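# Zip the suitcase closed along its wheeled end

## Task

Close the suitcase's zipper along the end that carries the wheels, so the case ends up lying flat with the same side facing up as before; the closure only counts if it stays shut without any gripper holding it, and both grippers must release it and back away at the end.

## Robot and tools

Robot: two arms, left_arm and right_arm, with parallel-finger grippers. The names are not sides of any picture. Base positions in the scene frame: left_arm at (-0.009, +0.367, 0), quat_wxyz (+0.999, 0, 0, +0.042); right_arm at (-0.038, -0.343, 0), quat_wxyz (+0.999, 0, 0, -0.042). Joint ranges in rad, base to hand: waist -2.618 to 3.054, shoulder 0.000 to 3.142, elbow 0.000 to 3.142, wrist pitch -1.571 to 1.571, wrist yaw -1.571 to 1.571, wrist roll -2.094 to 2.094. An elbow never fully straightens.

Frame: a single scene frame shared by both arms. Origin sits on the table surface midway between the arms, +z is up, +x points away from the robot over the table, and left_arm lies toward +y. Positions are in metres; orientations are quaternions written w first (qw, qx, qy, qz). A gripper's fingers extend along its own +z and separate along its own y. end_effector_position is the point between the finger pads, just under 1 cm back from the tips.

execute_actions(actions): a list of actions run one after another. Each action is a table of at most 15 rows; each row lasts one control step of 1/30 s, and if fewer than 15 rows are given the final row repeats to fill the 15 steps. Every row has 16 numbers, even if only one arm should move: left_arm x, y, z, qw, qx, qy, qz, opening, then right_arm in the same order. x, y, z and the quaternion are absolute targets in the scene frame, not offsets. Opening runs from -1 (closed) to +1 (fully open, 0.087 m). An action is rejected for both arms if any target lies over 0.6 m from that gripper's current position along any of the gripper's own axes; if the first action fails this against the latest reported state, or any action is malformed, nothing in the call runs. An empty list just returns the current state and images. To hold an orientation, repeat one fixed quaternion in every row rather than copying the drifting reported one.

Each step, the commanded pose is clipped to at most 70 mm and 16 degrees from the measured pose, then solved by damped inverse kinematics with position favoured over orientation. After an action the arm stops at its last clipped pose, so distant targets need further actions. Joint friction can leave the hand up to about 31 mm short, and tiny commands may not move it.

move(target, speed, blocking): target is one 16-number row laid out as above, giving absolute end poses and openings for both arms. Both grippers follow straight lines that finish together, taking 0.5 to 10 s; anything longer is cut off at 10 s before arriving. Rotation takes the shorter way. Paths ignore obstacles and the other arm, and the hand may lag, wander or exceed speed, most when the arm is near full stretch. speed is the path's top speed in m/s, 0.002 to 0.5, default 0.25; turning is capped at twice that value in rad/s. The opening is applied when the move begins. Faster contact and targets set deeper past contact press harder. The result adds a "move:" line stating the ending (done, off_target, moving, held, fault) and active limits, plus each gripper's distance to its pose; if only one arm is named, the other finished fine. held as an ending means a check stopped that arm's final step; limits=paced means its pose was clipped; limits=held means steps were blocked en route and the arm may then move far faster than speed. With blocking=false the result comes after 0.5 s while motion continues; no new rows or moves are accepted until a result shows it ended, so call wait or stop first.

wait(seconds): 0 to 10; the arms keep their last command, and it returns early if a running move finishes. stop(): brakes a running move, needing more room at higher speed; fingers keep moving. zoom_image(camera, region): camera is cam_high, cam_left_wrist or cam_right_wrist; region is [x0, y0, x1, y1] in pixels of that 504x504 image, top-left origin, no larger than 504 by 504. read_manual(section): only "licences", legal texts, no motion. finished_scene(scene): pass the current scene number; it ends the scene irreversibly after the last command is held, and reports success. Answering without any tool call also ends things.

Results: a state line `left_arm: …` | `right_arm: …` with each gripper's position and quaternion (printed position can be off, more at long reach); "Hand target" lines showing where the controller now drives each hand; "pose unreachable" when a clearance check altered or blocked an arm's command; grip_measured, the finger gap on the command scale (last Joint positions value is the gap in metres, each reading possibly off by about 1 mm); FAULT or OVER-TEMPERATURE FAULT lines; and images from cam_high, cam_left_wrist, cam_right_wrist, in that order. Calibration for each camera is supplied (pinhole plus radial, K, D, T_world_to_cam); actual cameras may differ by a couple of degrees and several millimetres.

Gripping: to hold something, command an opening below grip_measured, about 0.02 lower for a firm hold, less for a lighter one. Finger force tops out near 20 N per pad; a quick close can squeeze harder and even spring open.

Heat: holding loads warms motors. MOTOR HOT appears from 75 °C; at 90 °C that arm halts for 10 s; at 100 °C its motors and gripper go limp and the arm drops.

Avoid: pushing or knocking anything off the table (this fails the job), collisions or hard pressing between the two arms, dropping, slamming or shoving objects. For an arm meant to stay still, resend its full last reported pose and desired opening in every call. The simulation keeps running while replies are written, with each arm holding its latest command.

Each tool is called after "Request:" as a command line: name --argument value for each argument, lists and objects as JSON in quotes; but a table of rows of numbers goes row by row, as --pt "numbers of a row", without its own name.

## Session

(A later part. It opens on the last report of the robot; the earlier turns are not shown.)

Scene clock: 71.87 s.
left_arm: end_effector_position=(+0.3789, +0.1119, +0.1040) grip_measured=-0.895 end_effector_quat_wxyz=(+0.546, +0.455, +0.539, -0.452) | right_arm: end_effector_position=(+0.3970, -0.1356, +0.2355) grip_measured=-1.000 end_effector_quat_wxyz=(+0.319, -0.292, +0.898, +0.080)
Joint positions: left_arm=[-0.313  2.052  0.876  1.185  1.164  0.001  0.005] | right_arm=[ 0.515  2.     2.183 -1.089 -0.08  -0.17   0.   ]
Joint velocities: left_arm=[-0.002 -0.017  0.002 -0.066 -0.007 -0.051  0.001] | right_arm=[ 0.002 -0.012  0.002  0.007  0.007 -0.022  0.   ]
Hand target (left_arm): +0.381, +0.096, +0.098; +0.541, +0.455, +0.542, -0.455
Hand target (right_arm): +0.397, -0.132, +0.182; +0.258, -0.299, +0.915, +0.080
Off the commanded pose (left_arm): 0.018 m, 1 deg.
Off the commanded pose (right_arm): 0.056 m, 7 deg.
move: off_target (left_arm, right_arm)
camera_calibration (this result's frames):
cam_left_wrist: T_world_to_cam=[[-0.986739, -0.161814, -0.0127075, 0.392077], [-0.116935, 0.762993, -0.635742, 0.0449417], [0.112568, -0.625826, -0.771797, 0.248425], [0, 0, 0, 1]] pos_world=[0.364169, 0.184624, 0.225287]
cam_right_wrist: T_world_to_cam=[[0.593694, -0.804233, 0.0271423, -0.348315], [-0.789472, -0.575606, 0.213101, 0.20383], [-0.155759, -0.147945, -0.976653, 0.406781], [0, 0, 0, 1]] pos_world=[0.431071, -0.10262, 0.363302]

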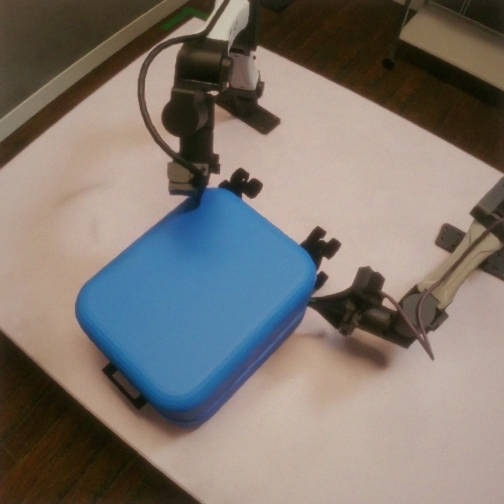

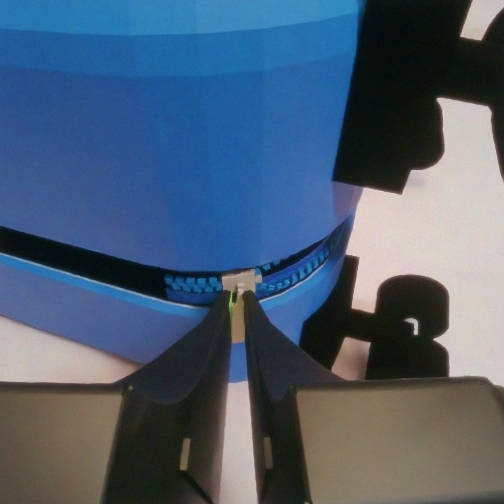

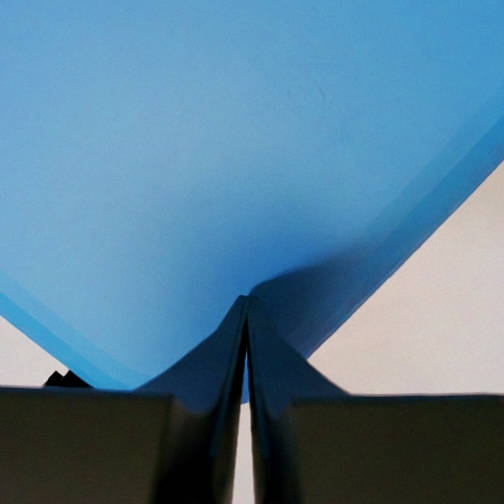

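Request:
move --target '[0.35,0.100,0.10,0.641,0.299,0.641,-0.299,-1,0.4,-0.13,0.18,0.26,-0.3,0.92,0.08,-1]' --speed 0.05

Scene clock: 79.90 s.
left_arm: end_effector_position=(+0.3700, +0.1113, +0.1040) grip_measured=-0.979 end_effector_quat_wxyz=(+0.658, +0.277, +0.644, -0.274) | right_arm: end_effector_position=(+0.3970, -0.1355, +0.2353) grip_measured=-1.000 end_effector_quat_wxyz=(+0.318, -0.292, +0.898, +0.080)
Joint positions: left_arm=[-0.555  1.87   0.534  1.355  0.331  0.005  0.001] | right_arm=[ 0.515  2.     2.183 -1.089 -0.08  -0.17   0.   ]
Joint velocities: left_arm=[ 0.007  0.002 -0.007 -0.022 -0.007 -0.022  0.   ] | right_arm=[ 0.007  0.007  0.007 -0.095 -0.051  0.022  0.   ]
Hand target (left_arm): +0.351, +0.101, +0.100; +0.641, +0.299, +0.641, -0.298
Hand target (right_arm): +0.397, -0.132, +0.182; +0.259, -0.299, +0.915, +0.080
Off the commanded pose (left_arm): 0.023 m, 4 deg.
Off the commanded pose (right_arm): 0.056 m, 7 deg.
move: off_target (left_arm, right_arm)
camera_calibration (this result's frames):
cam_left_wrist: T_world_to_cam=[[-0.728624, -0.684761, -0.0144595, 0.346062], [-0.515859, 0.562546, -0.646089, 0.215364], [0.450551, -0.463297, -0.763125, 0.104959], [0, 0, 0, 1]] pos_world=[0.315957, 0.164445, 0.224246]
cam_right_wrist: T_world_to_cam=[[0.593703, -0.804229, 0.0270645, -0.348305], [-0.789398, -0.575572, 0.213466, 0.203801], [-0.156098, -0.1481, -0.976576, 0.406714], [0, 0, 0, 1]] pos_world=[0.431157, -0.102581, 0.363109]

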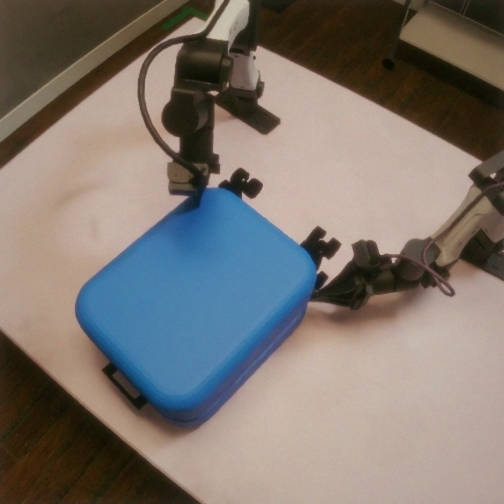

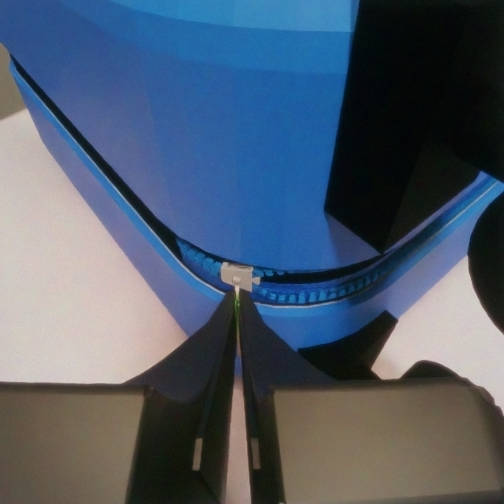

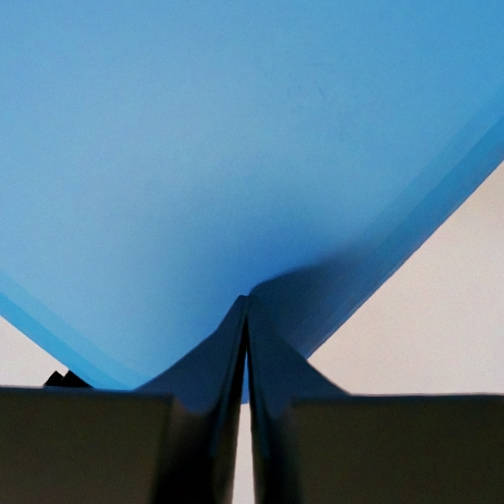

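Request:
move --target '[0.325,0.095,0.10,0.641,0.299,0.641,-0.299,-1,0.4,-0.13,0.18,0.26,-0.3,0.92,0.08,-1]' --speed 0.03

Scene clock: 85.87 s.
left_arm: end_effector_position=(+0.3466, +0.1086, +0.1039) grip_measured=-0.979 end_effector_quat_wxyz=(+0.660, +0.271, +0.647, -0.270) | right_arm: end_effector_position=(+0.3990, -0.1352, +0.2354) grip_measured=-1.000 end_effector_quat_wxyz=(+0.321, -0.292, +0.897, +0.079)
Joint positions: left_arm=[-0.613  1.818  0.452  1.382  0.257  0.005  0.001] | right_arm=[ 0.515  2.002  2.183 -1.081 -0.077 -0.172  0.   ]
Joint velocities: left_arm=[ 0.007  0.007  0.017 -0.051  0.007  0.051  0.   ] | right_arm=[-0.002 -0.007 -0.007 -0.022 -0.022 -0.037  0.   ]
Hand target (left_arm): +0.325, +0.096, +0.100; +0.641, +0.299, +0.641, -0.299
Hand target (right_arm): +0.397, -0.132, +0.182; +0.258, -0.299, +0.915, +0.080
Off the commanded pose (left_arm): 0.026 m, 5 deg.
Off the commanded pose (right_arm): 0.056 m, 7 deg.
move: off_target (left_arm, right_arm)
camera_calibration (this result's frames):
cam_left_wrist: T_world_to_cam=[[-0.718133, -0.695792, -0.0125865, 0.324537], [-0.526055, 0.554608, -0.644729, 0.208958], [0.455578, -0.45638, -0.764307, 0.111851], [0, 0, 0, 1]] pos_world=[0.292027, 0.160967, 0.224294]
cam_right_wrist: T_world_to_cam=[[0.593143, -0.804491, 0.0312284, -0.350014], [-0.791049, -0.575141, 0.208455, 0.207447], [-0.14974, -0.148347, -0.977533, 0.404766], [0, 0, 0, 1]] pos_world=[0.432319, -0.102226, 0.363359]

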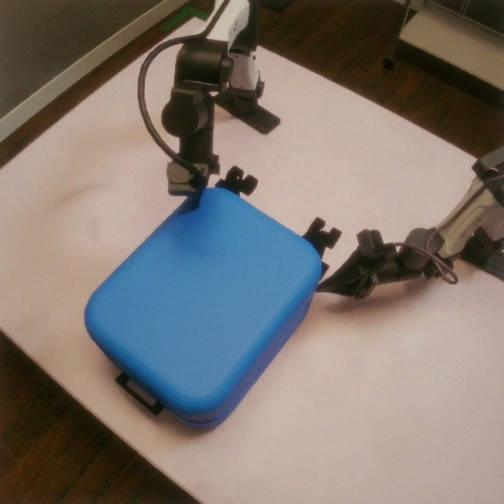

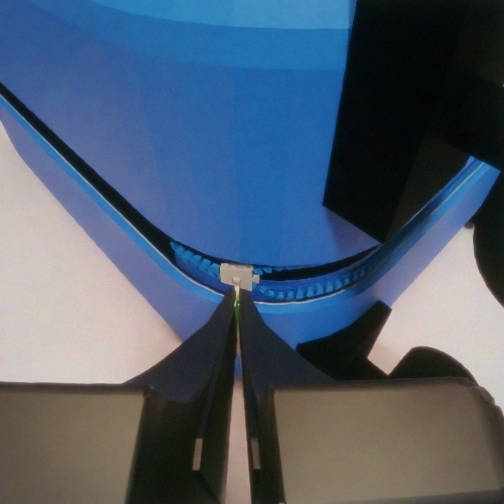

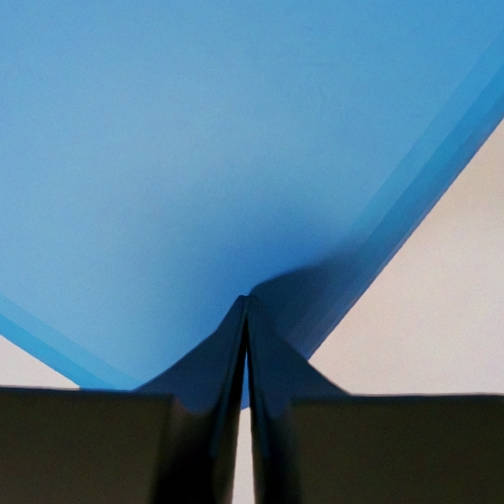

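Request:
move --target '[0.34,0.105,0.10,0.641,0.299,0.641,-0.299,-1,0.4,-0.135,0.12,0.32,-0.292,0.897,0.08,-1]' --speed 0.05

Request:
move --target '[0.305,0.08,0.10,0.641,0.299,0.641,-0.299,-1,0.4,-0.135,0.12,0.32,-0.292,0.897,0.08,-1]' --speed 0.05

Scene clock: 92.23 s.
left_arm: end_effector_position=(+0.3466, +0.1119, +0.1040) grip_measured=-0.979 end_effector_quat_wxyz=(+0.655, +0.282, +0.642, -0.280) | right_arm: end_effector_position=(+0.3976, -0.1362, +0.2337) grip_measured=-1.000 end_effector_quat_wxyz=(+0.402, -0.285, +0.866, +0.087)
Joint positions: left_arm=[-0.581  1.818  0.452  1.383  0.321  0.006  0.001] | right_arm=[ 0.515  1.788  1.782 -0.719 -0.075 -0.172  0.   ]
Joint velocities: left_arm=[ 0.002 -0.012 -0.027 -0.037 -0.037 -0.037 -0.   ] | right_arm=[-0.007 -0.002 -0.007 -0.007 -0.007 -0.051  0.   ]
Hand target (left_arm): +0.340, +0.105, +0.100; +0.641, +0.298, +0.641, -0.299
Hand target (right_arm): +0.390, -0.139, +0.160; +0.320, -0.292, +0.898, +0.080
Off the commanded pose (left_arm): 0.010 m, 3 deg.
Off the commanded pose (right_arm): 0.114 m, 10 deg; position clipped at the last step of the last action.
move: off_target (left_arm, right_arm); limits=paced
camera_calibration (this result's frames):
cam_left_wrist: T_world_to_cam=[[-0.74054, -0.671862, -0.0141804, 0.332084], [-0.506649, 0.572052, -0.64503, 0.19858], [0.441483, -0.470486, -0.764026, 0.119883], [0, 0, 0, 1]] pos_world=[0.293606, 0.16592, 0.224393]
cam_right_wrist: T_world_to_cam=[[0.58416, -0.808827, 0.0674978, -0.355438], [-0.811594, -0.582979, 0.038098, 0.253], [0.0085351, -0.0770361, -0.996992, 0.354125], [0, 0, 0, 1]] pos_world=[0.409943, -0.112714, 0.367412]

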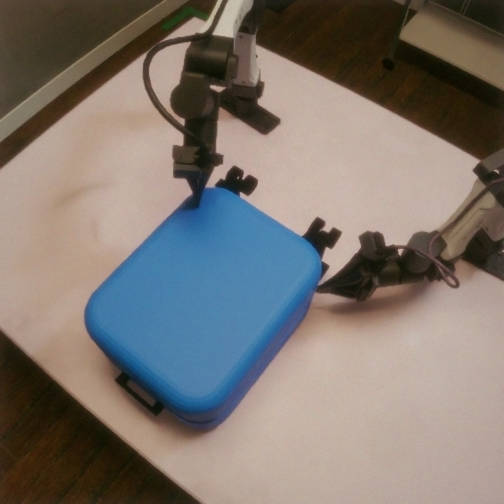

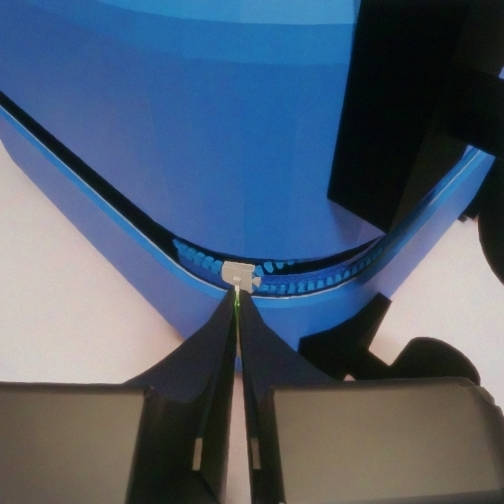

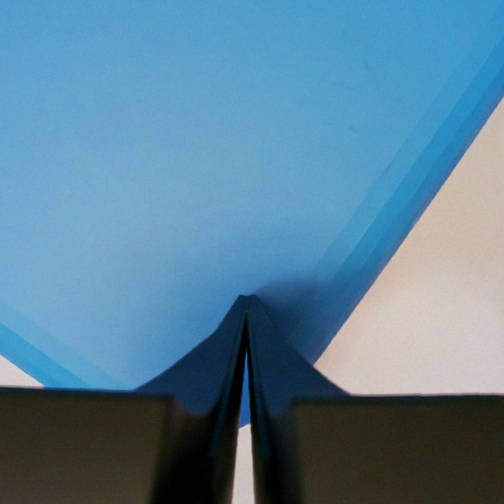

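Scene clock: 94.80 s.
left_arm: end_effector_position=(+0.3266, +0.0942, +0.1038) grip_measured=-0.979 end_effector_quat_wxyz=(+0.660, +0.270, +0.648, -0.268) | right_arm: end_effector_position=(+0.4249, -0.1354, +0.2351) grip_measured=-1.000 end_effector_quat_wxyz=(+0.438, -0.276, +0.852, +0.079)
Joint positions: left_arm=[-0.703  1.795  0.414  1.397  0.162  0.008  0.001] | right_arm=[ 0.5    1.822  1.78  -0.607 -0.062 -0.182  0.   ]
Joint velocities: left_arm=[ 0.002  0.007 -0.017  0.022 -0.037  0.051 -0.001] | right_arm=[ 0.007 -0.012  0.027 -0.007 -0.007 -0.022  0.   ]
Hand target (left_arm): +0.305, +0.082, +0.100; +0.641, +0.299, +0.641, -0.298
Hand target (right_arm): +0.401, -0.138, +0.161; +0.323, -0.292, +0.897, +0.081
Off the commanded pose (left_arm): 0.026 m, 5 deg.
Off the commanded pose (right_arm): 0.118 m, 15 deg; position clipped at the last step of the last action.
move: off_target (left_arm, right_arm); limits=paced
camera_calibration (this result's frames):
cam_left_wrist: T_world_to_cam=[[-0.714647, -0.699357, -0.0134091, 0.29945], [-0.528297, 0.552213, -0.644951, 0.207363], [0.458456, -0.453829, -0.764106, 0.11312], [0, 0, 0, 1]] pos_world=[0.27169, 0.146251, 0.22419]
cam_right_wrist: T_world_to_cam=[[0.562031, -0.821305, 0.0978713, -0.370302], [-0.822959, -0.567127, -0.0332632, 0.299359], [0.0828247, -0.0618491, -0.994643, 0.325299], [0, 0, 0, 1]] pos_world=[0.427539, -0.114237, 0.369756]

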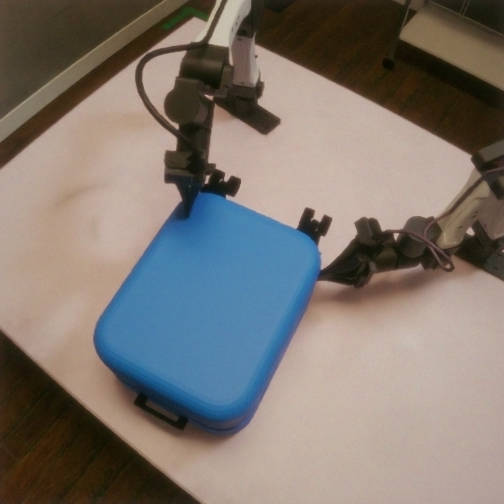

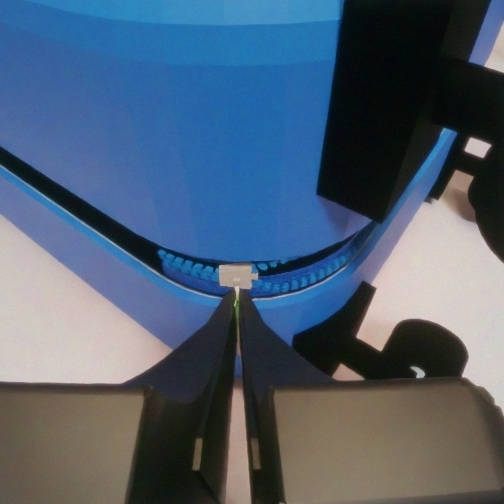

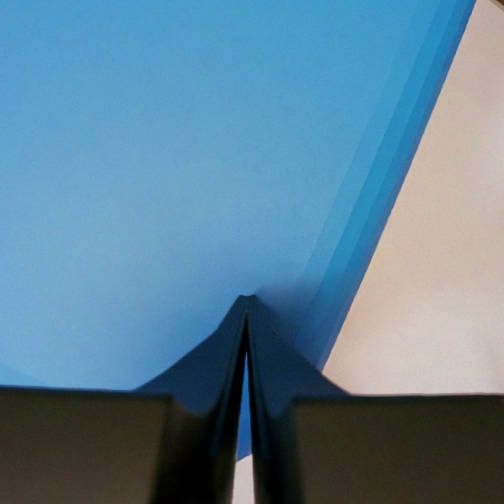

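Request:
move --target '[0.3266,0.094,0.10,0.641,0.299,0.641,-0.299,-1,0.37,-0.02,0.27,0.4,-0.33,0.84,0.16,-1]' --speed 0.1

Request:
move --target '[0.3266,0.094,0.10,0.641,0.299,0.641,-0.299,-1,0.37,-0.02,0.17,0.4,-0.33,0.84,0.16,-1]' --speed 0.05

Request:
move --target '[0.285,0.06,0.10,0.67,0.23,0.67,-0.23,-1,0.37,-0.02,0.17,0.4,-0.33,0.84,0.16,-1]' --speed 0.05

Scene clock: 102.90 s.
left_arm: end_effector_position=(+0.3272, +0.0971, +0.1044) grip_measured=-0.979 end_effector_quat_wxyz=(+0.651, +0.293, +0.638, -0.289) | right_arm: end_effector_position=(+0.3700, -0.0244, +0.2702) grip_measured=-1.000 end_effector_quat_wxyz=(+0.406, -0.329, +0.838, +0.156)
Joint positions: left_arm=[-0.648  1.795  0.421  1.39   0.286  0.008  0.001] | right_arm=[ 0.727  1.943  2.104 -0.834 -0.078 -0.069  0.   ]
Joint velocities: left_arm=[-0.017 -0.017 -0.012 -0.007  0.066 -0.007 -0.   ] | right_arm=[-0.007  0.007  0.022 -0.007  0.051 -0.066  0.   ]
Hand target (left_arm): +0.326, +0.094, +0.100; +0.641, +0.298, +0.641, -0.299
Hand target (right_arm): +0.369, -0.020, +0.270; +0.402, -0.329, +0.839, +0.162
Off the commanded pose (left_arm): 0.005 m, 2 deg.
Off the commanded pose (right_arm): 0.004 m, 1 deg.
move: done
camera_calibration (this result's frames):
cam_left_wrist: T_world_to_cam=[[-0.760925, -0.648661, -0.0151921, 0.312268], [-0.488644, 0.588304, -0.644302, 0.189919], [0.426871, -0.482842, -0.76462, 0.127771], [0, 0, 0, 1]] pos_world=[0.275874, 0.152519, 0.224806]
cam_right_wrist: T_world_to_cam=[[0.697268, -0.716797, -0.004295, -0.271545], [-0.716736, -0.697098, -0.0185268, 0.27183], [0.0102859, 0.0159965, -0.999819, 0.401713], [0, 0, 0, 1]] pos_world=[0.380039, -0.0115768, 0.405511]

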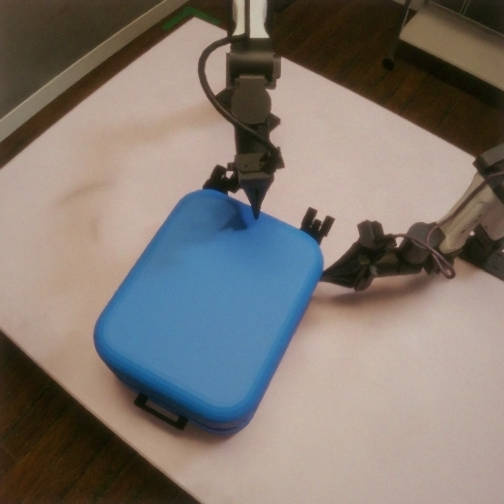

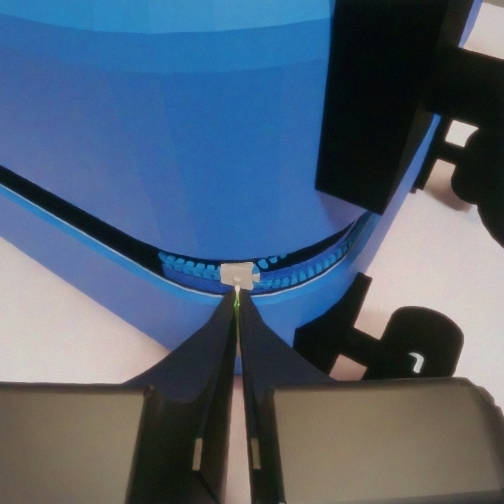

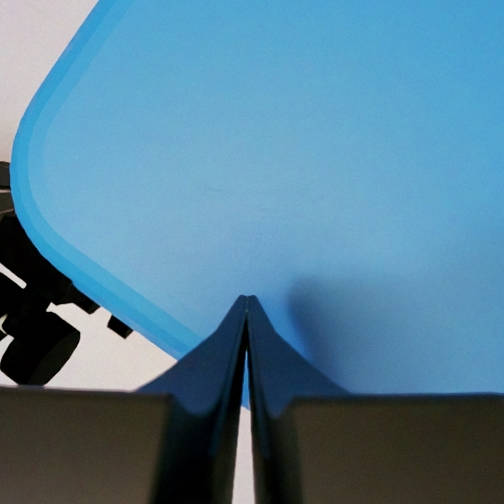

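Scene clock: 105.20 s.
left_arm: end_effector_position=(+0.3271, +0.0971, +0.1042) grip_measured=-0.979 end_effector_quat_wxyz=(+0.650, +0.293, +0.638, -0.290) | right_arm: end_effector_position=(+0.3820, -0.0147, +0.2398) grip_measured=-1.000 end_effector_quat_wxyz=(+0.478, -0.319, +0.799, +0.177)
Joint positions: left_arm=[-0.648  1.795  0.421  1.389  0.286  0.008  0.001] | right_arm=[ 0.727  1.814  1.68  -0.369 -0.081 -0.069  0.   ]
Joint velocities: left_arm=[-0.002  0.002 -0.002 -0.037  0.007  0.066 -0.   ] | right_arm=[ 0.002 -0.007  0.002  0.007 -0.095 -0.066  0.   ]
Hand target (left_arm): +0.326, +0.094, +0.100; +0.641, +0.299, +0.641, -0.299
Hand target (right_arm): +0.368, -0.022, +0.174; +0.400, -0.330, +0.840, +0.160
Off the commanded pose (left_arm): 0.005 m, 2 deg.
Off the commanded pose (right_arm): 0.071 m, 10 deg.
move: off_target (right_arm)
camera_calibration (this result's frames):
cam_left_wrist: T_world_to_cam=[[-0.761183, -0.648365, -0.0149705, 0.312222], [-0.488833, 0.588756, -0.643746, 0.18974], [0.426196, -0.48269, -0.765093, 0.127902], [0, 0, 0, 1]] pos_world=[0.275898, 0.15246, 0.224676]
cam_right_wrist: T_world_to_cam=[[0.698412, -0.715527, 0.0155576, -0.278231], [-0.701157, -0.688422, -0.185619, 0.320859], [0.143526, 0.11873, -0.982499, 0.317562], [0, 0, 0, 1]] pos_world=[0.373714, -0.0158995, 0.37589]

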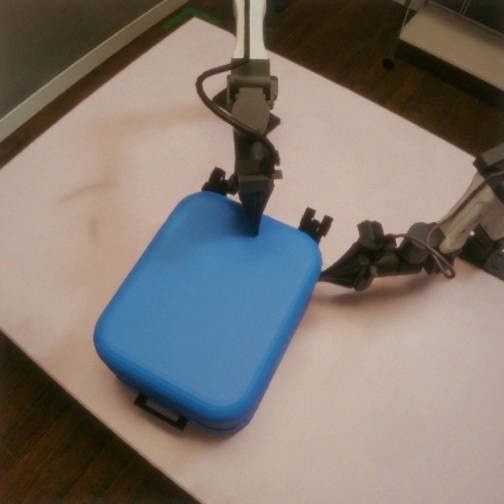

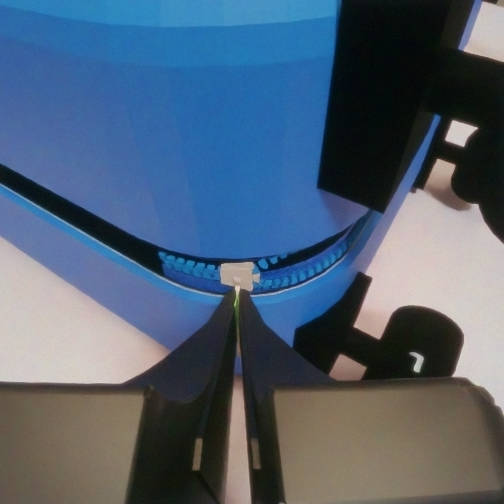

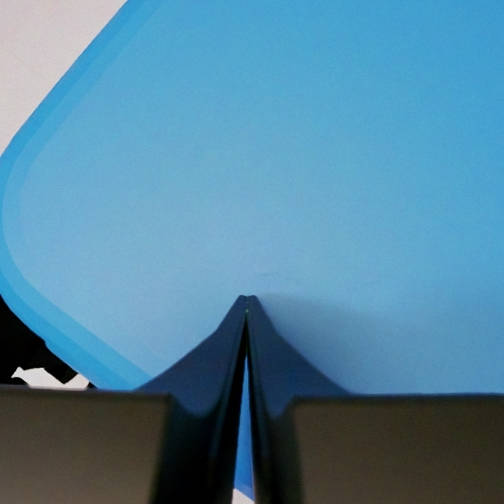

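Scene clock: 107.40 s.
left_arm: end_effector_position=(+0.3098, +0.0828, +0.1042) grip_measured=-0.979 end_effector_quat_wxyz=(+0.689, +0.188, +0.675, -0.186) | right_arm: end_effector_position=(+0.3802, -0.0136, +0.2418) grip_measured=-1.000 end_effector_quat_wxyz=(+0.479, -0.320, +0.797, +0.181)
Joint positions: left_arm=[-0.948  1.795  0.409  1.406 -0.328  0.015  0.001] | right_arm=[ 0.729  1.808  1.675 -0.364 -0.087 -0.069  0.   ]
Joint velocities: left_arm=[-0.027 -0.017 -0.017 -0.051 -0.037  0.081 -0.001] | right_arm=[-0.002  0.012  0.012 -0.007 -0.022 -0.022  0.   ]
Hand target (left_arm): +0.285, +0.062, +0.100; +0.670, +0.230, +0.668, -0.228
Hand target (right_arm): +0.368, -0.022, +0.174; +0.400, -0.332, +0.839, +0.160
Off the commanded pose (left_arm): 0.034 m, 7 deg.
Off the commanded pose (right_arm): 0.073 m, 11 deg.
move: off_target (left_arm, right_arm)
camera_calibration (this result's frames):
cam_left_wrist: T_world_to_cam=[[-0.523358, -0.852032, -0.0117723, 0.232687], [-0.645302, 0.405321, -0.647534, 0.253734], [0.556492, -0.331295, -0.761945, 0.075174], [0, 0, 0, 1]] pos_world=[0.24368, 0.120318, 0.224319]
cam_right_wrist: T_world_to_cam=[[0.703066, -0.71099, 0.0138314, -0.277523], [-0.695974, -0.69195, -0.191899, 0.320273], [0.146009, 0.125292, -0.981317, 0.318513], [0, 0, 0, 1]] pos_world=[0.371513, -0.0156106, 0.377861]

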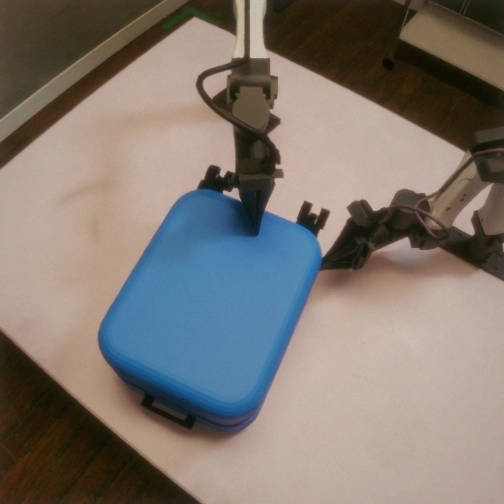

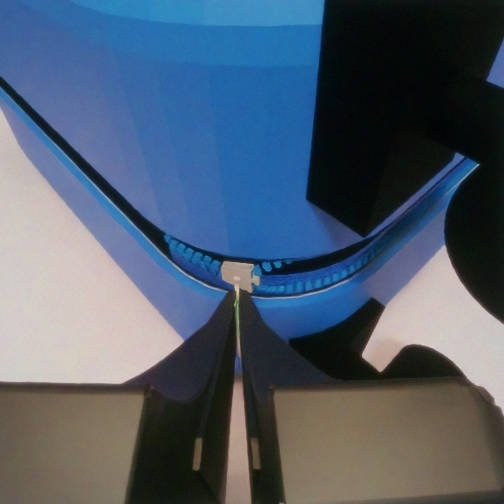

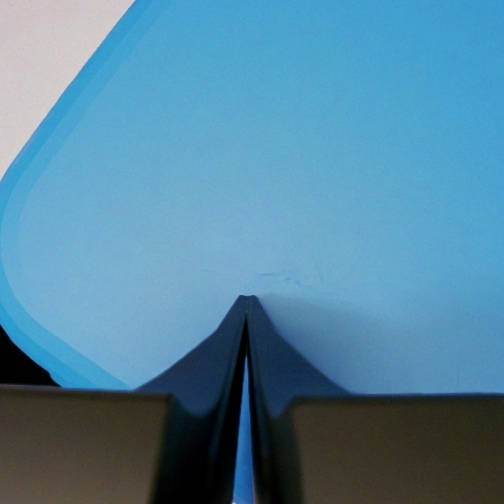

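Request:
execute_actions --actions '[[[0.31,0.083,0.10,0.68,0.2,0.68,-0.2,-1,0.38,-0.02,0.27,0.4,-0.33,0.84,0.16,-1]],[[0.31,0.083,0.10,0.68,0.2,0.68,-0.2,-1,0.39,-0.03,0.27,0.4,-0.33,0.84,0.16,1]],[[0.31,0.083,0.10,0.68,0.2,0.68,-0.2,-1,0.39,-0.03,0.23,0.4,-0.33,0.84,0.16,1]],[[0.31,0.083,0.10,0.68,0.2,0.68,-0.2,-1,0.39,-0.03,0.19,0.4,-0.33,0.84,0.16,1]],[[0.31,0.083,0.10,0.68,0.2,0.68,-0.2,-1,0.39,-0.03,0.15,0.4,-0.33,0.84,0.16,1]],[[0.295,0.065,0.10,0.68,0.2,0.68,-0.2,-1,0.39,-0.03,0.15,0.4,-0.33,0.84,0.16,1]],[[0.28,0.045,0.10,0.68,0.2,0.68,-0.2,-1,0.39,-0.03,0.15,0.4,-0.33,0.84,0.16,1]],[[0.275,0.03,0.10,0.68,0.2,0.68,-0.2,-1,0.39,-0.03,0.15,0.4,-0.33,0.84,0.16,1]],[[0.275,0.03,0.10,0.68,0.2,0.68,-0.2,-1,0.39,-0.03,0.15,0.4,-0.33,0.84,0.16,1]]]'

Scene clock: 118.07 s.
left_arm: end_effector_position=(+0.2884, +0.0562, +0.1043) grip_measured=-0.979 end_effector_quat_wxyz=(+0.692, +0.165, +0.684, -0.163) | right_arm: end_effector_position=(+0.4009, -0.0249, +0.2382) grip_measured=+0.995 end_effector_quat_wxyz=(+0.487, -0.321, +0.792, +0.180)
Joint positions: left_arm=[-1.112  1.822  0.469  1.366 -0.56   0.013  0.001] | right_arm=[ 0.678  1.837  1.685 -0.332 -0.129 -0.098  0.087]
Joint velocities: left_arm=[ 0.012  0.002  0.002  0.022 -0.037 -0.081 -0.001] | right_arm=[-0.017 -0.017  0.017 -0.051  0.007  0.022 -0.   ]
Hand target (left_arm): +0.273, +0.032, +0.100; +0.678, +0.199, +0.679, -0.199
Hand target (right_arm): +0.387, -0.032, +0.162; +0.400, -0.332, +0.839, +0.160
Off the commanded pose (left_arm): 0.030 m, 6 deg.
Off the commanded pose (right_arm): 0.089 m, 12 deg; position clipped at the last step of the last action.
camera_calibration (this result's frames):
cam_left_wrist: T_world_to_cam=[[-0.46482, -0.885361, -0.00884051, 0.183482], [-0.676458, 0.361552, -0.641627, 0.261584], [0.571267, -0.292261, -0.766966, 0.0724301], [0, 0, 0, 1]] pos_world=[0.22086, 0.0890407, 0.225012]
cam_right_wrist: T_world_to_cam=[[0.702756, -0.711084, 0.0222203, -0.301964], [-0.692626, -0.690979, -0.206923, 0.328404], [0.162494, 0.130026, -0.978105, 0.306035], [0, 0, 0, 1]] pos_world=[0.38994, -0.027594, 0.373998]

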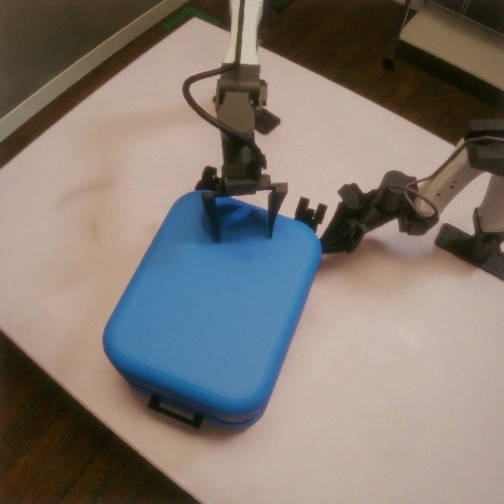

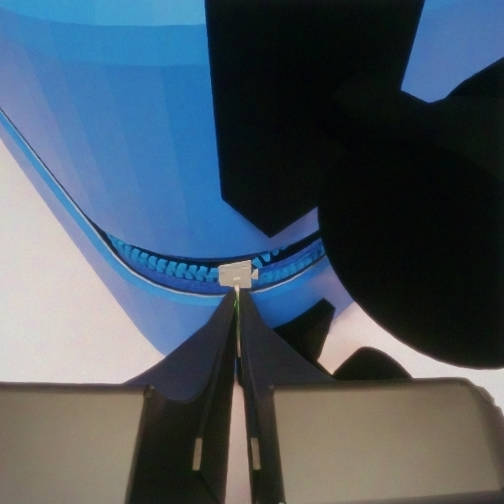

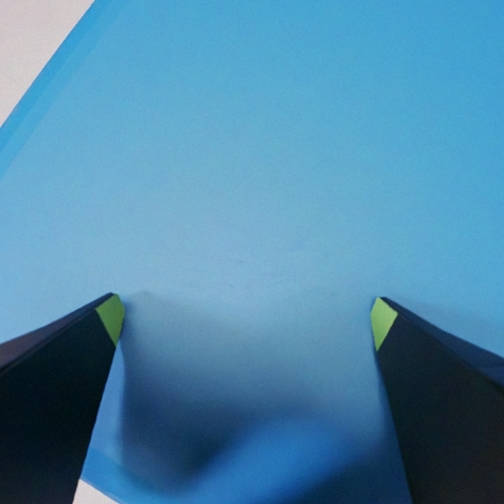

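Request:
execute_actions --actions '[[[0.275,0.03,0.10,0.73,0.13,0.66,-0.14,-1,0.39,-0.03,0.15,0.4,-0.33,0.84,0.16,1]],[[0.272,0.015,0.10,0.75,0.07,0.65,-0.08,-1,0.39,-0.03,0.15,0.4,-0.33,0.84,0.16,1]],[[0.272,0.0,0.10,0.766,0,0.643,0,-1,0.39,-0.03,0.15,0.4,-0.33,0.84,0.16,1]],[[0.275,-0.015,0.10,0.766,0,0.643,0,-1,0.39,-0.03,0.15,0.4,-0.33,0.84,0.16,1]],[[0.28,-0.03,0.10,0.766,0,0.643,0,-1,0.39,-0.03,0.15,0.4,-0.33,0.84,0.16,1]],[[0.28,-0.03,0.10,0.766,0,0.643,0,-1,0.39,-0.03,0.15,0.4,-0.33,0.84,0.16,1]]]'

Scene clock: 125.97 s.
left_arm: end_effector_position=(+0.2884, -0.0035, +0.1039) grip_measured=-0.979 end_effector_quat_wxyz=(+0.736, -0.029, +0.676, +0.026) | right_arm: end_effector_position=(+0.4015, -0.0249, +0.2372) grip_measured=+0.995 end_effector_quat_wxyz=(+0.486, -0.320, +0.793, +0.180)
Joint positions: left_arm=[-1.354  2.282  1.065  1.578 -1.333  0.344  0.001] | right_arm=[ 0.678  1.839  1.685 -0.331 -0.129 -0.098  0.087]
Joint velocities: left_arm=[-0.022  0.012 -0.012  0.022 -0.081 -0.066  0.001] | right_arm=[-0.002 -0.002 -0.002 -0.022 -0.066  0.022  0.001]
Hand target (left_arm): +0.278, -0.028, +0.100; +0.743, +0.006, +0.670, -0.006
Hand target (right_arm): +0.387, -0.032, +0.161; +0.400, -0.332, +0.839, +0.160
Off the commanded pose (left_arm): 0.028 m, 7 deg.
Off the commanded pose (right_arm): 0.088 m, 12 deg; position clipped at the last step of the last action.
joint sent to its limit (left arm) — the command would take joint 4 (wrist pitch) past its upper limit, so that joint was sent only as far as its limit.
camera_calibration (this result's frames):
cam_left_wrist: T_world_to_cam=[[0.0619027, -0.998076, 0.00351828, -0.0229553], [-0.71689, -0.046915, -0.695606, 0.298756], [0.694433, 0.0405377, -0.718415, 0.01523], [0, 0, 0, 1]] pos_world=[0.20502, -0.00951241, 0.218839]
cam_right_wrist: T_world_to_cam=[[0.702263, -0.711572, 0.0221827, -0.302104], [-0.693298, -0.690643, -0.205791, 0.328616], [0.161755, 0.12914, -0.978345, 0.305326], [0, 0, 0, 1]] pos_world=[0.390598, -0.0274423, 0.373042]

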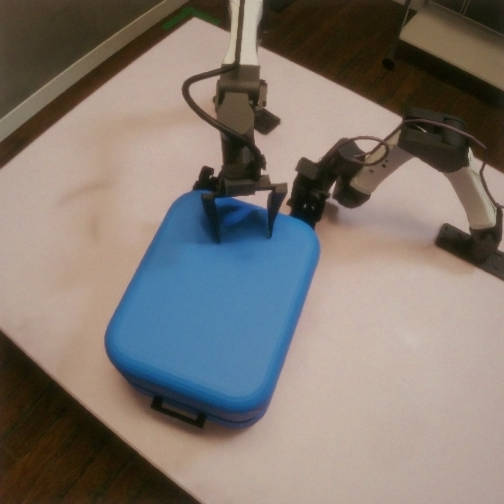

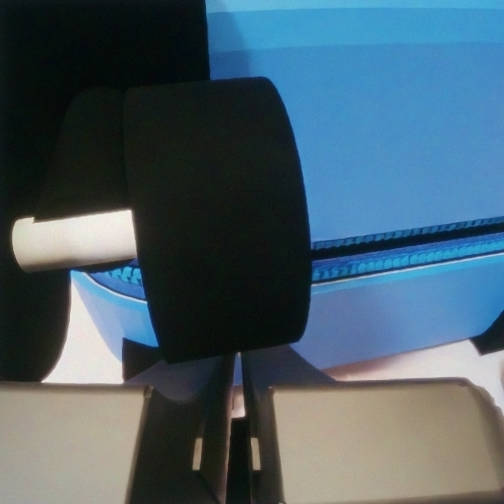

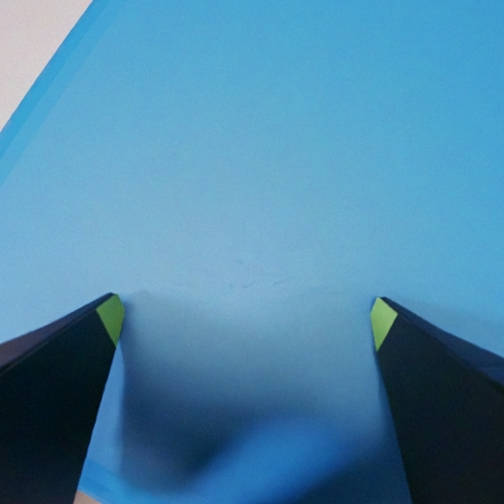

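Good. Move the press toward the open edge, then continue.

Request:
execute_actions --actions '[[[0.288,-0.005,0.10,0.72,0,0.69,0,-1,0.41,-0.05,0.27,0.4,-0.25,0.87,0.12,1]],[[0.288,-0.005,0.10,0.72,0,0.69,0,-1,0.43,-0.10,0.28,0.4,-0.25,0.87,0.12,1]],[[0.288,-0.005,0.10,0.72,0,0.69,0,-1,0.43,-0.12,0.24,0.4,-0.25,0.87,0.12,1]],[[0.288,-0.005,0.10,0.72,0,0.69,0,-1,0.43,-0.12,0.2,0.4,-0.25,0.87,0.12,1]],[[0.288,-0.02,0.10,0.72,0,0.69,0,-1,0.43,-0.12,0.16,0.4,-0.25,0.87,0.12,1]],[[0.29,-0.04,0.10,0.72,0,0.69,0,-1,0.43,-0.12,0.16,0.4,-0.25,0.87,0.12,1]],[[0.295,-0.06,0.10,0.72,0,0.69,0,-1,0.43,-0.12,0.16,0.4,-0.25,0.87,0.12,1]],[[0.30,-0.08,0.10,0.72,0,0.69,0,-1,0.43,-0.12,0.16,0.4,-0.25,0.87,0.12,1]],[[0.305,-0.10,0.10,0.72,0,0.69,0,-1,0.43,-0.12,0.16,0.4,-0.25,0.87,0.12,1]],[[0.31,-0.12,0.10,0.72,0,0.69,0,-1,0.43,-0.12,0.16,0.4,-0.25,0.87,0.12,1]]]'

Scene clock: 137.30 s.
left_arm: end_effector_position=(+0.3096, -0.0763, +0.1048) grip_measured=-0.978 end_effector_quat_wxyz=(+0.714, -0.066, +0.694, +0.064) | right_arm: end_effector_position=(+0.4584, -0.1299, +0.2383) grip_measured=+0.995 end_effector_quat_wxyz=(+0.507, -0.224, +0.826, +0.109)
Joint positions: left_arm=[-1.36   2.469  1.568  1.152 -1.455  0.244  0.001] | right_arm=[ 0.472  1.827  1.674 -0.33  -0.08  -0.094  0.087]
Joint velocities: left_arm=[ 0.022 -0.012  0.012 -0.051  0.007 -0.022 -0.001] | right_arm=[-0.007  0.002 -0.007  0.037  0.037  0.022  0.   ]
Hand target (left_arm): +0.303, -0.115, +0.100; +0.727, -0.002, +0.687, +0.003
Hand target (right_arm): +0.429, -0.122, +0.166; +0.403, -0.251, +0.872, +0.121
Off the commanded pose (left_arm): 0.044 m, 11 deg.
Off the commanded pose (right_arm): 0.084 m, 14 deg.
camera_calibration (this result's frames):
cam_left_wrist: T_world_to_cam=[[0.166911, -0.985971, 0.00148814, -0.128279], [-0.744745, -0.127064, -0.65514, 0.309476], [0.646138, 0.108242, -0.755506, 0.0281223], [0, 0, 0, 1]] pos_world=[0.233721, -0.0901997, 0.224187]
cam_right_wrist: T_world_to_cam=[[0.503566, -0.862967, 0.0413462, -0.350003], [-0.841245, -0.500667, -0.204057, 0.387794], [0.196795, 0.067974, -0.978085, 0.286656], [0, 0, 0, 1]] pos_world=[0.446067, -0.127371, 0.373977]

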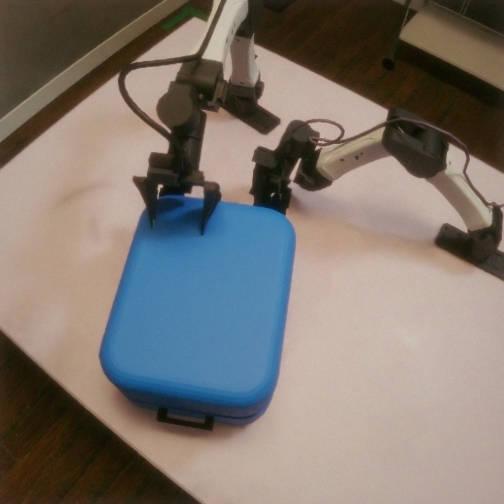

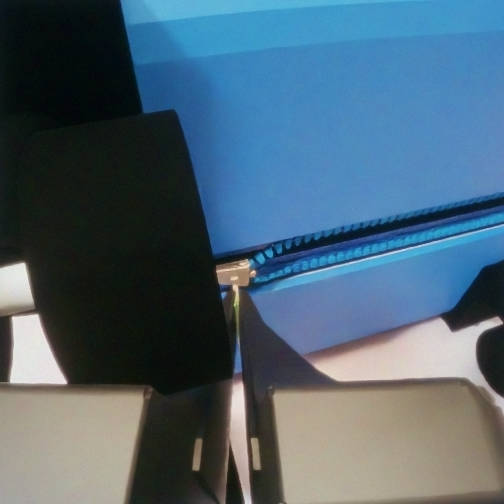

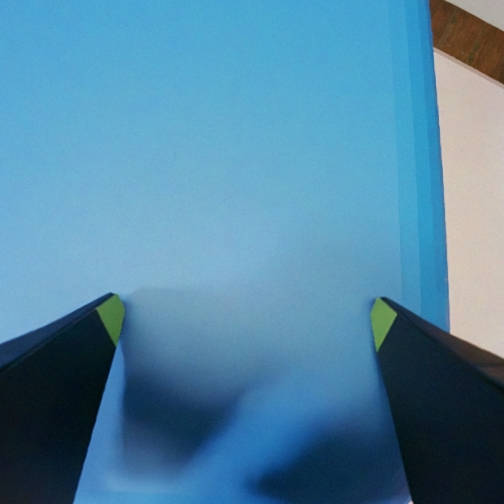

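Request:
execute_actions --actions '[[[0.315,-0.10,0.10,0.72,-0.05,0.69,0.05,-1,0.43,-0.10,0.17,0.45,-0.25,0.85,0.12,1]],[[0.315,-0.10,0.10,0.72,-0.05,0.69,0.05,-1,0.42,-0.08,0.17,0.45,-0.25,0.85,0.12,1]],[[0.315,-0.10,0.10,0.72,-0.05,0.69,0.05,-1,0.41,-0.06,0.17,0.45,-0.25,0.85,0.12,1]],[[0.315,-0.10,0.10,0.72,-0.05,0.69,0.05,-1,0.41,-0.04,0.17,0.45,-0.25,0.85,0.12,1]],[[0.315,-0.10,0.10,0.72,-0.05,0.69,0.05,-1,0.41,-0.02,0.17,0.45,-0.25,0.85,0.12,1]]]'

Scene clock: 144.10 s.
left_arm: end_effector_position=(+0.3112, -0.0786, +0.1048) grip_measured=-0.978 end_effector_quat_wxyz=(+0.711, -0.094, +0.694, +0.073) | right_arm: end_effector_position=(+0.4318, -0.0335, +0.2383) grip_measured=+0.995 end_effector_quat_wxyz=(+0.537, -0.212, +0.806, +0.126)
Joint positions: left_arm=[-1.359  2.52   1.649  1.203 -1.508  0.3    0.001] | right_arm=[ 0.703  1.87   1.664 -0.198  0.12   0.025  0.087]
Joint velocities: left_arm=[ 0.017  0.012 -0.007 -0.007 -0.022 -0.095 -0.   ] | right_arm=[ 0.007  0.007 -0.002  0.022  0.022  0.037  0.   ]
Hand target (left_arm): +0.313, -0.099, +0.100; +0.721, -0.051, +0.689, +0.051
Hand target (right_arm): +0.408, -0.023, +0.174; +0.452, -0.250, +0.848, +0.121
Off the commanded pose (left_arm): 0.022 m, 6 deg.
Off the commanded pose (right_arm): 0.073 m, 12 deg.
camera_calibration (this result's frames):
cam_left_wrist: T_world_to_cam=[[0.218526, -0.975414, 0.0285415, -0.148924], [-0.738086, -0.184347, -0.649034, 0.303112], [0.638338, 0.120765, -0.760224, 0.0312295], [0, 0, 0, 1]] pos_world=[0.236331, -0.0931562, 0.224722]
cam_right_wrist: T_world_to_cam=[[0.501261, -0.865027, 0.021595, -0.247782], [-0.826864, -0.486203, -0.282669, 0.426791], [0.255016, 0.123835, -0.958974, 0.257499], [0, 0, 0, 1]] pos_world=[0.411436, -0.0387184, 0.372926]

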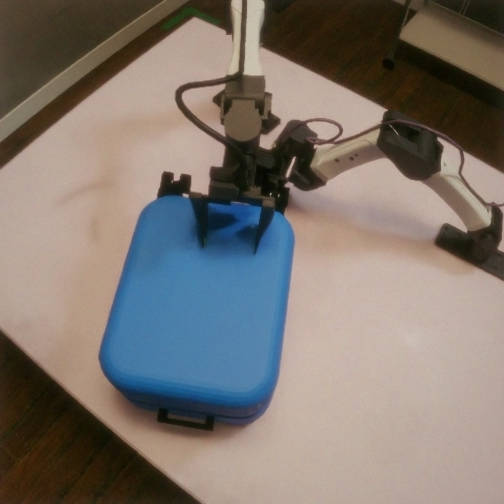

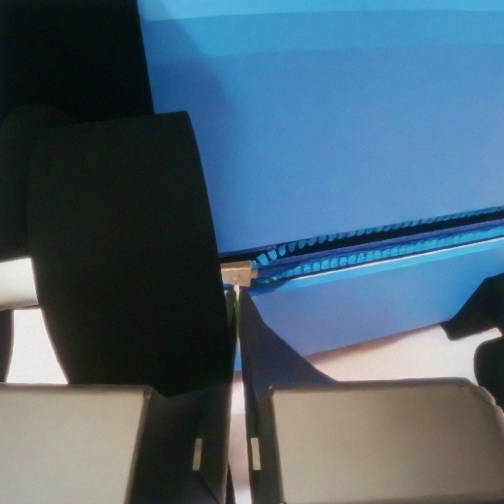

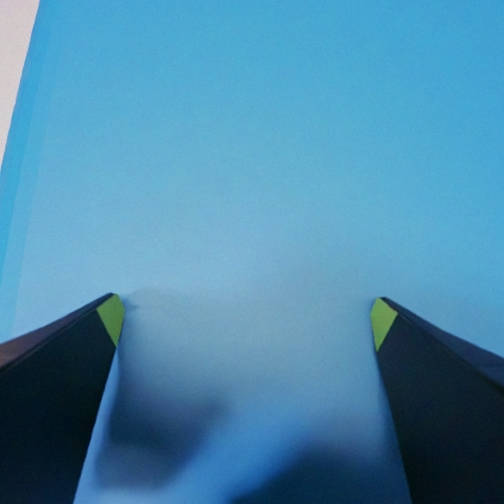

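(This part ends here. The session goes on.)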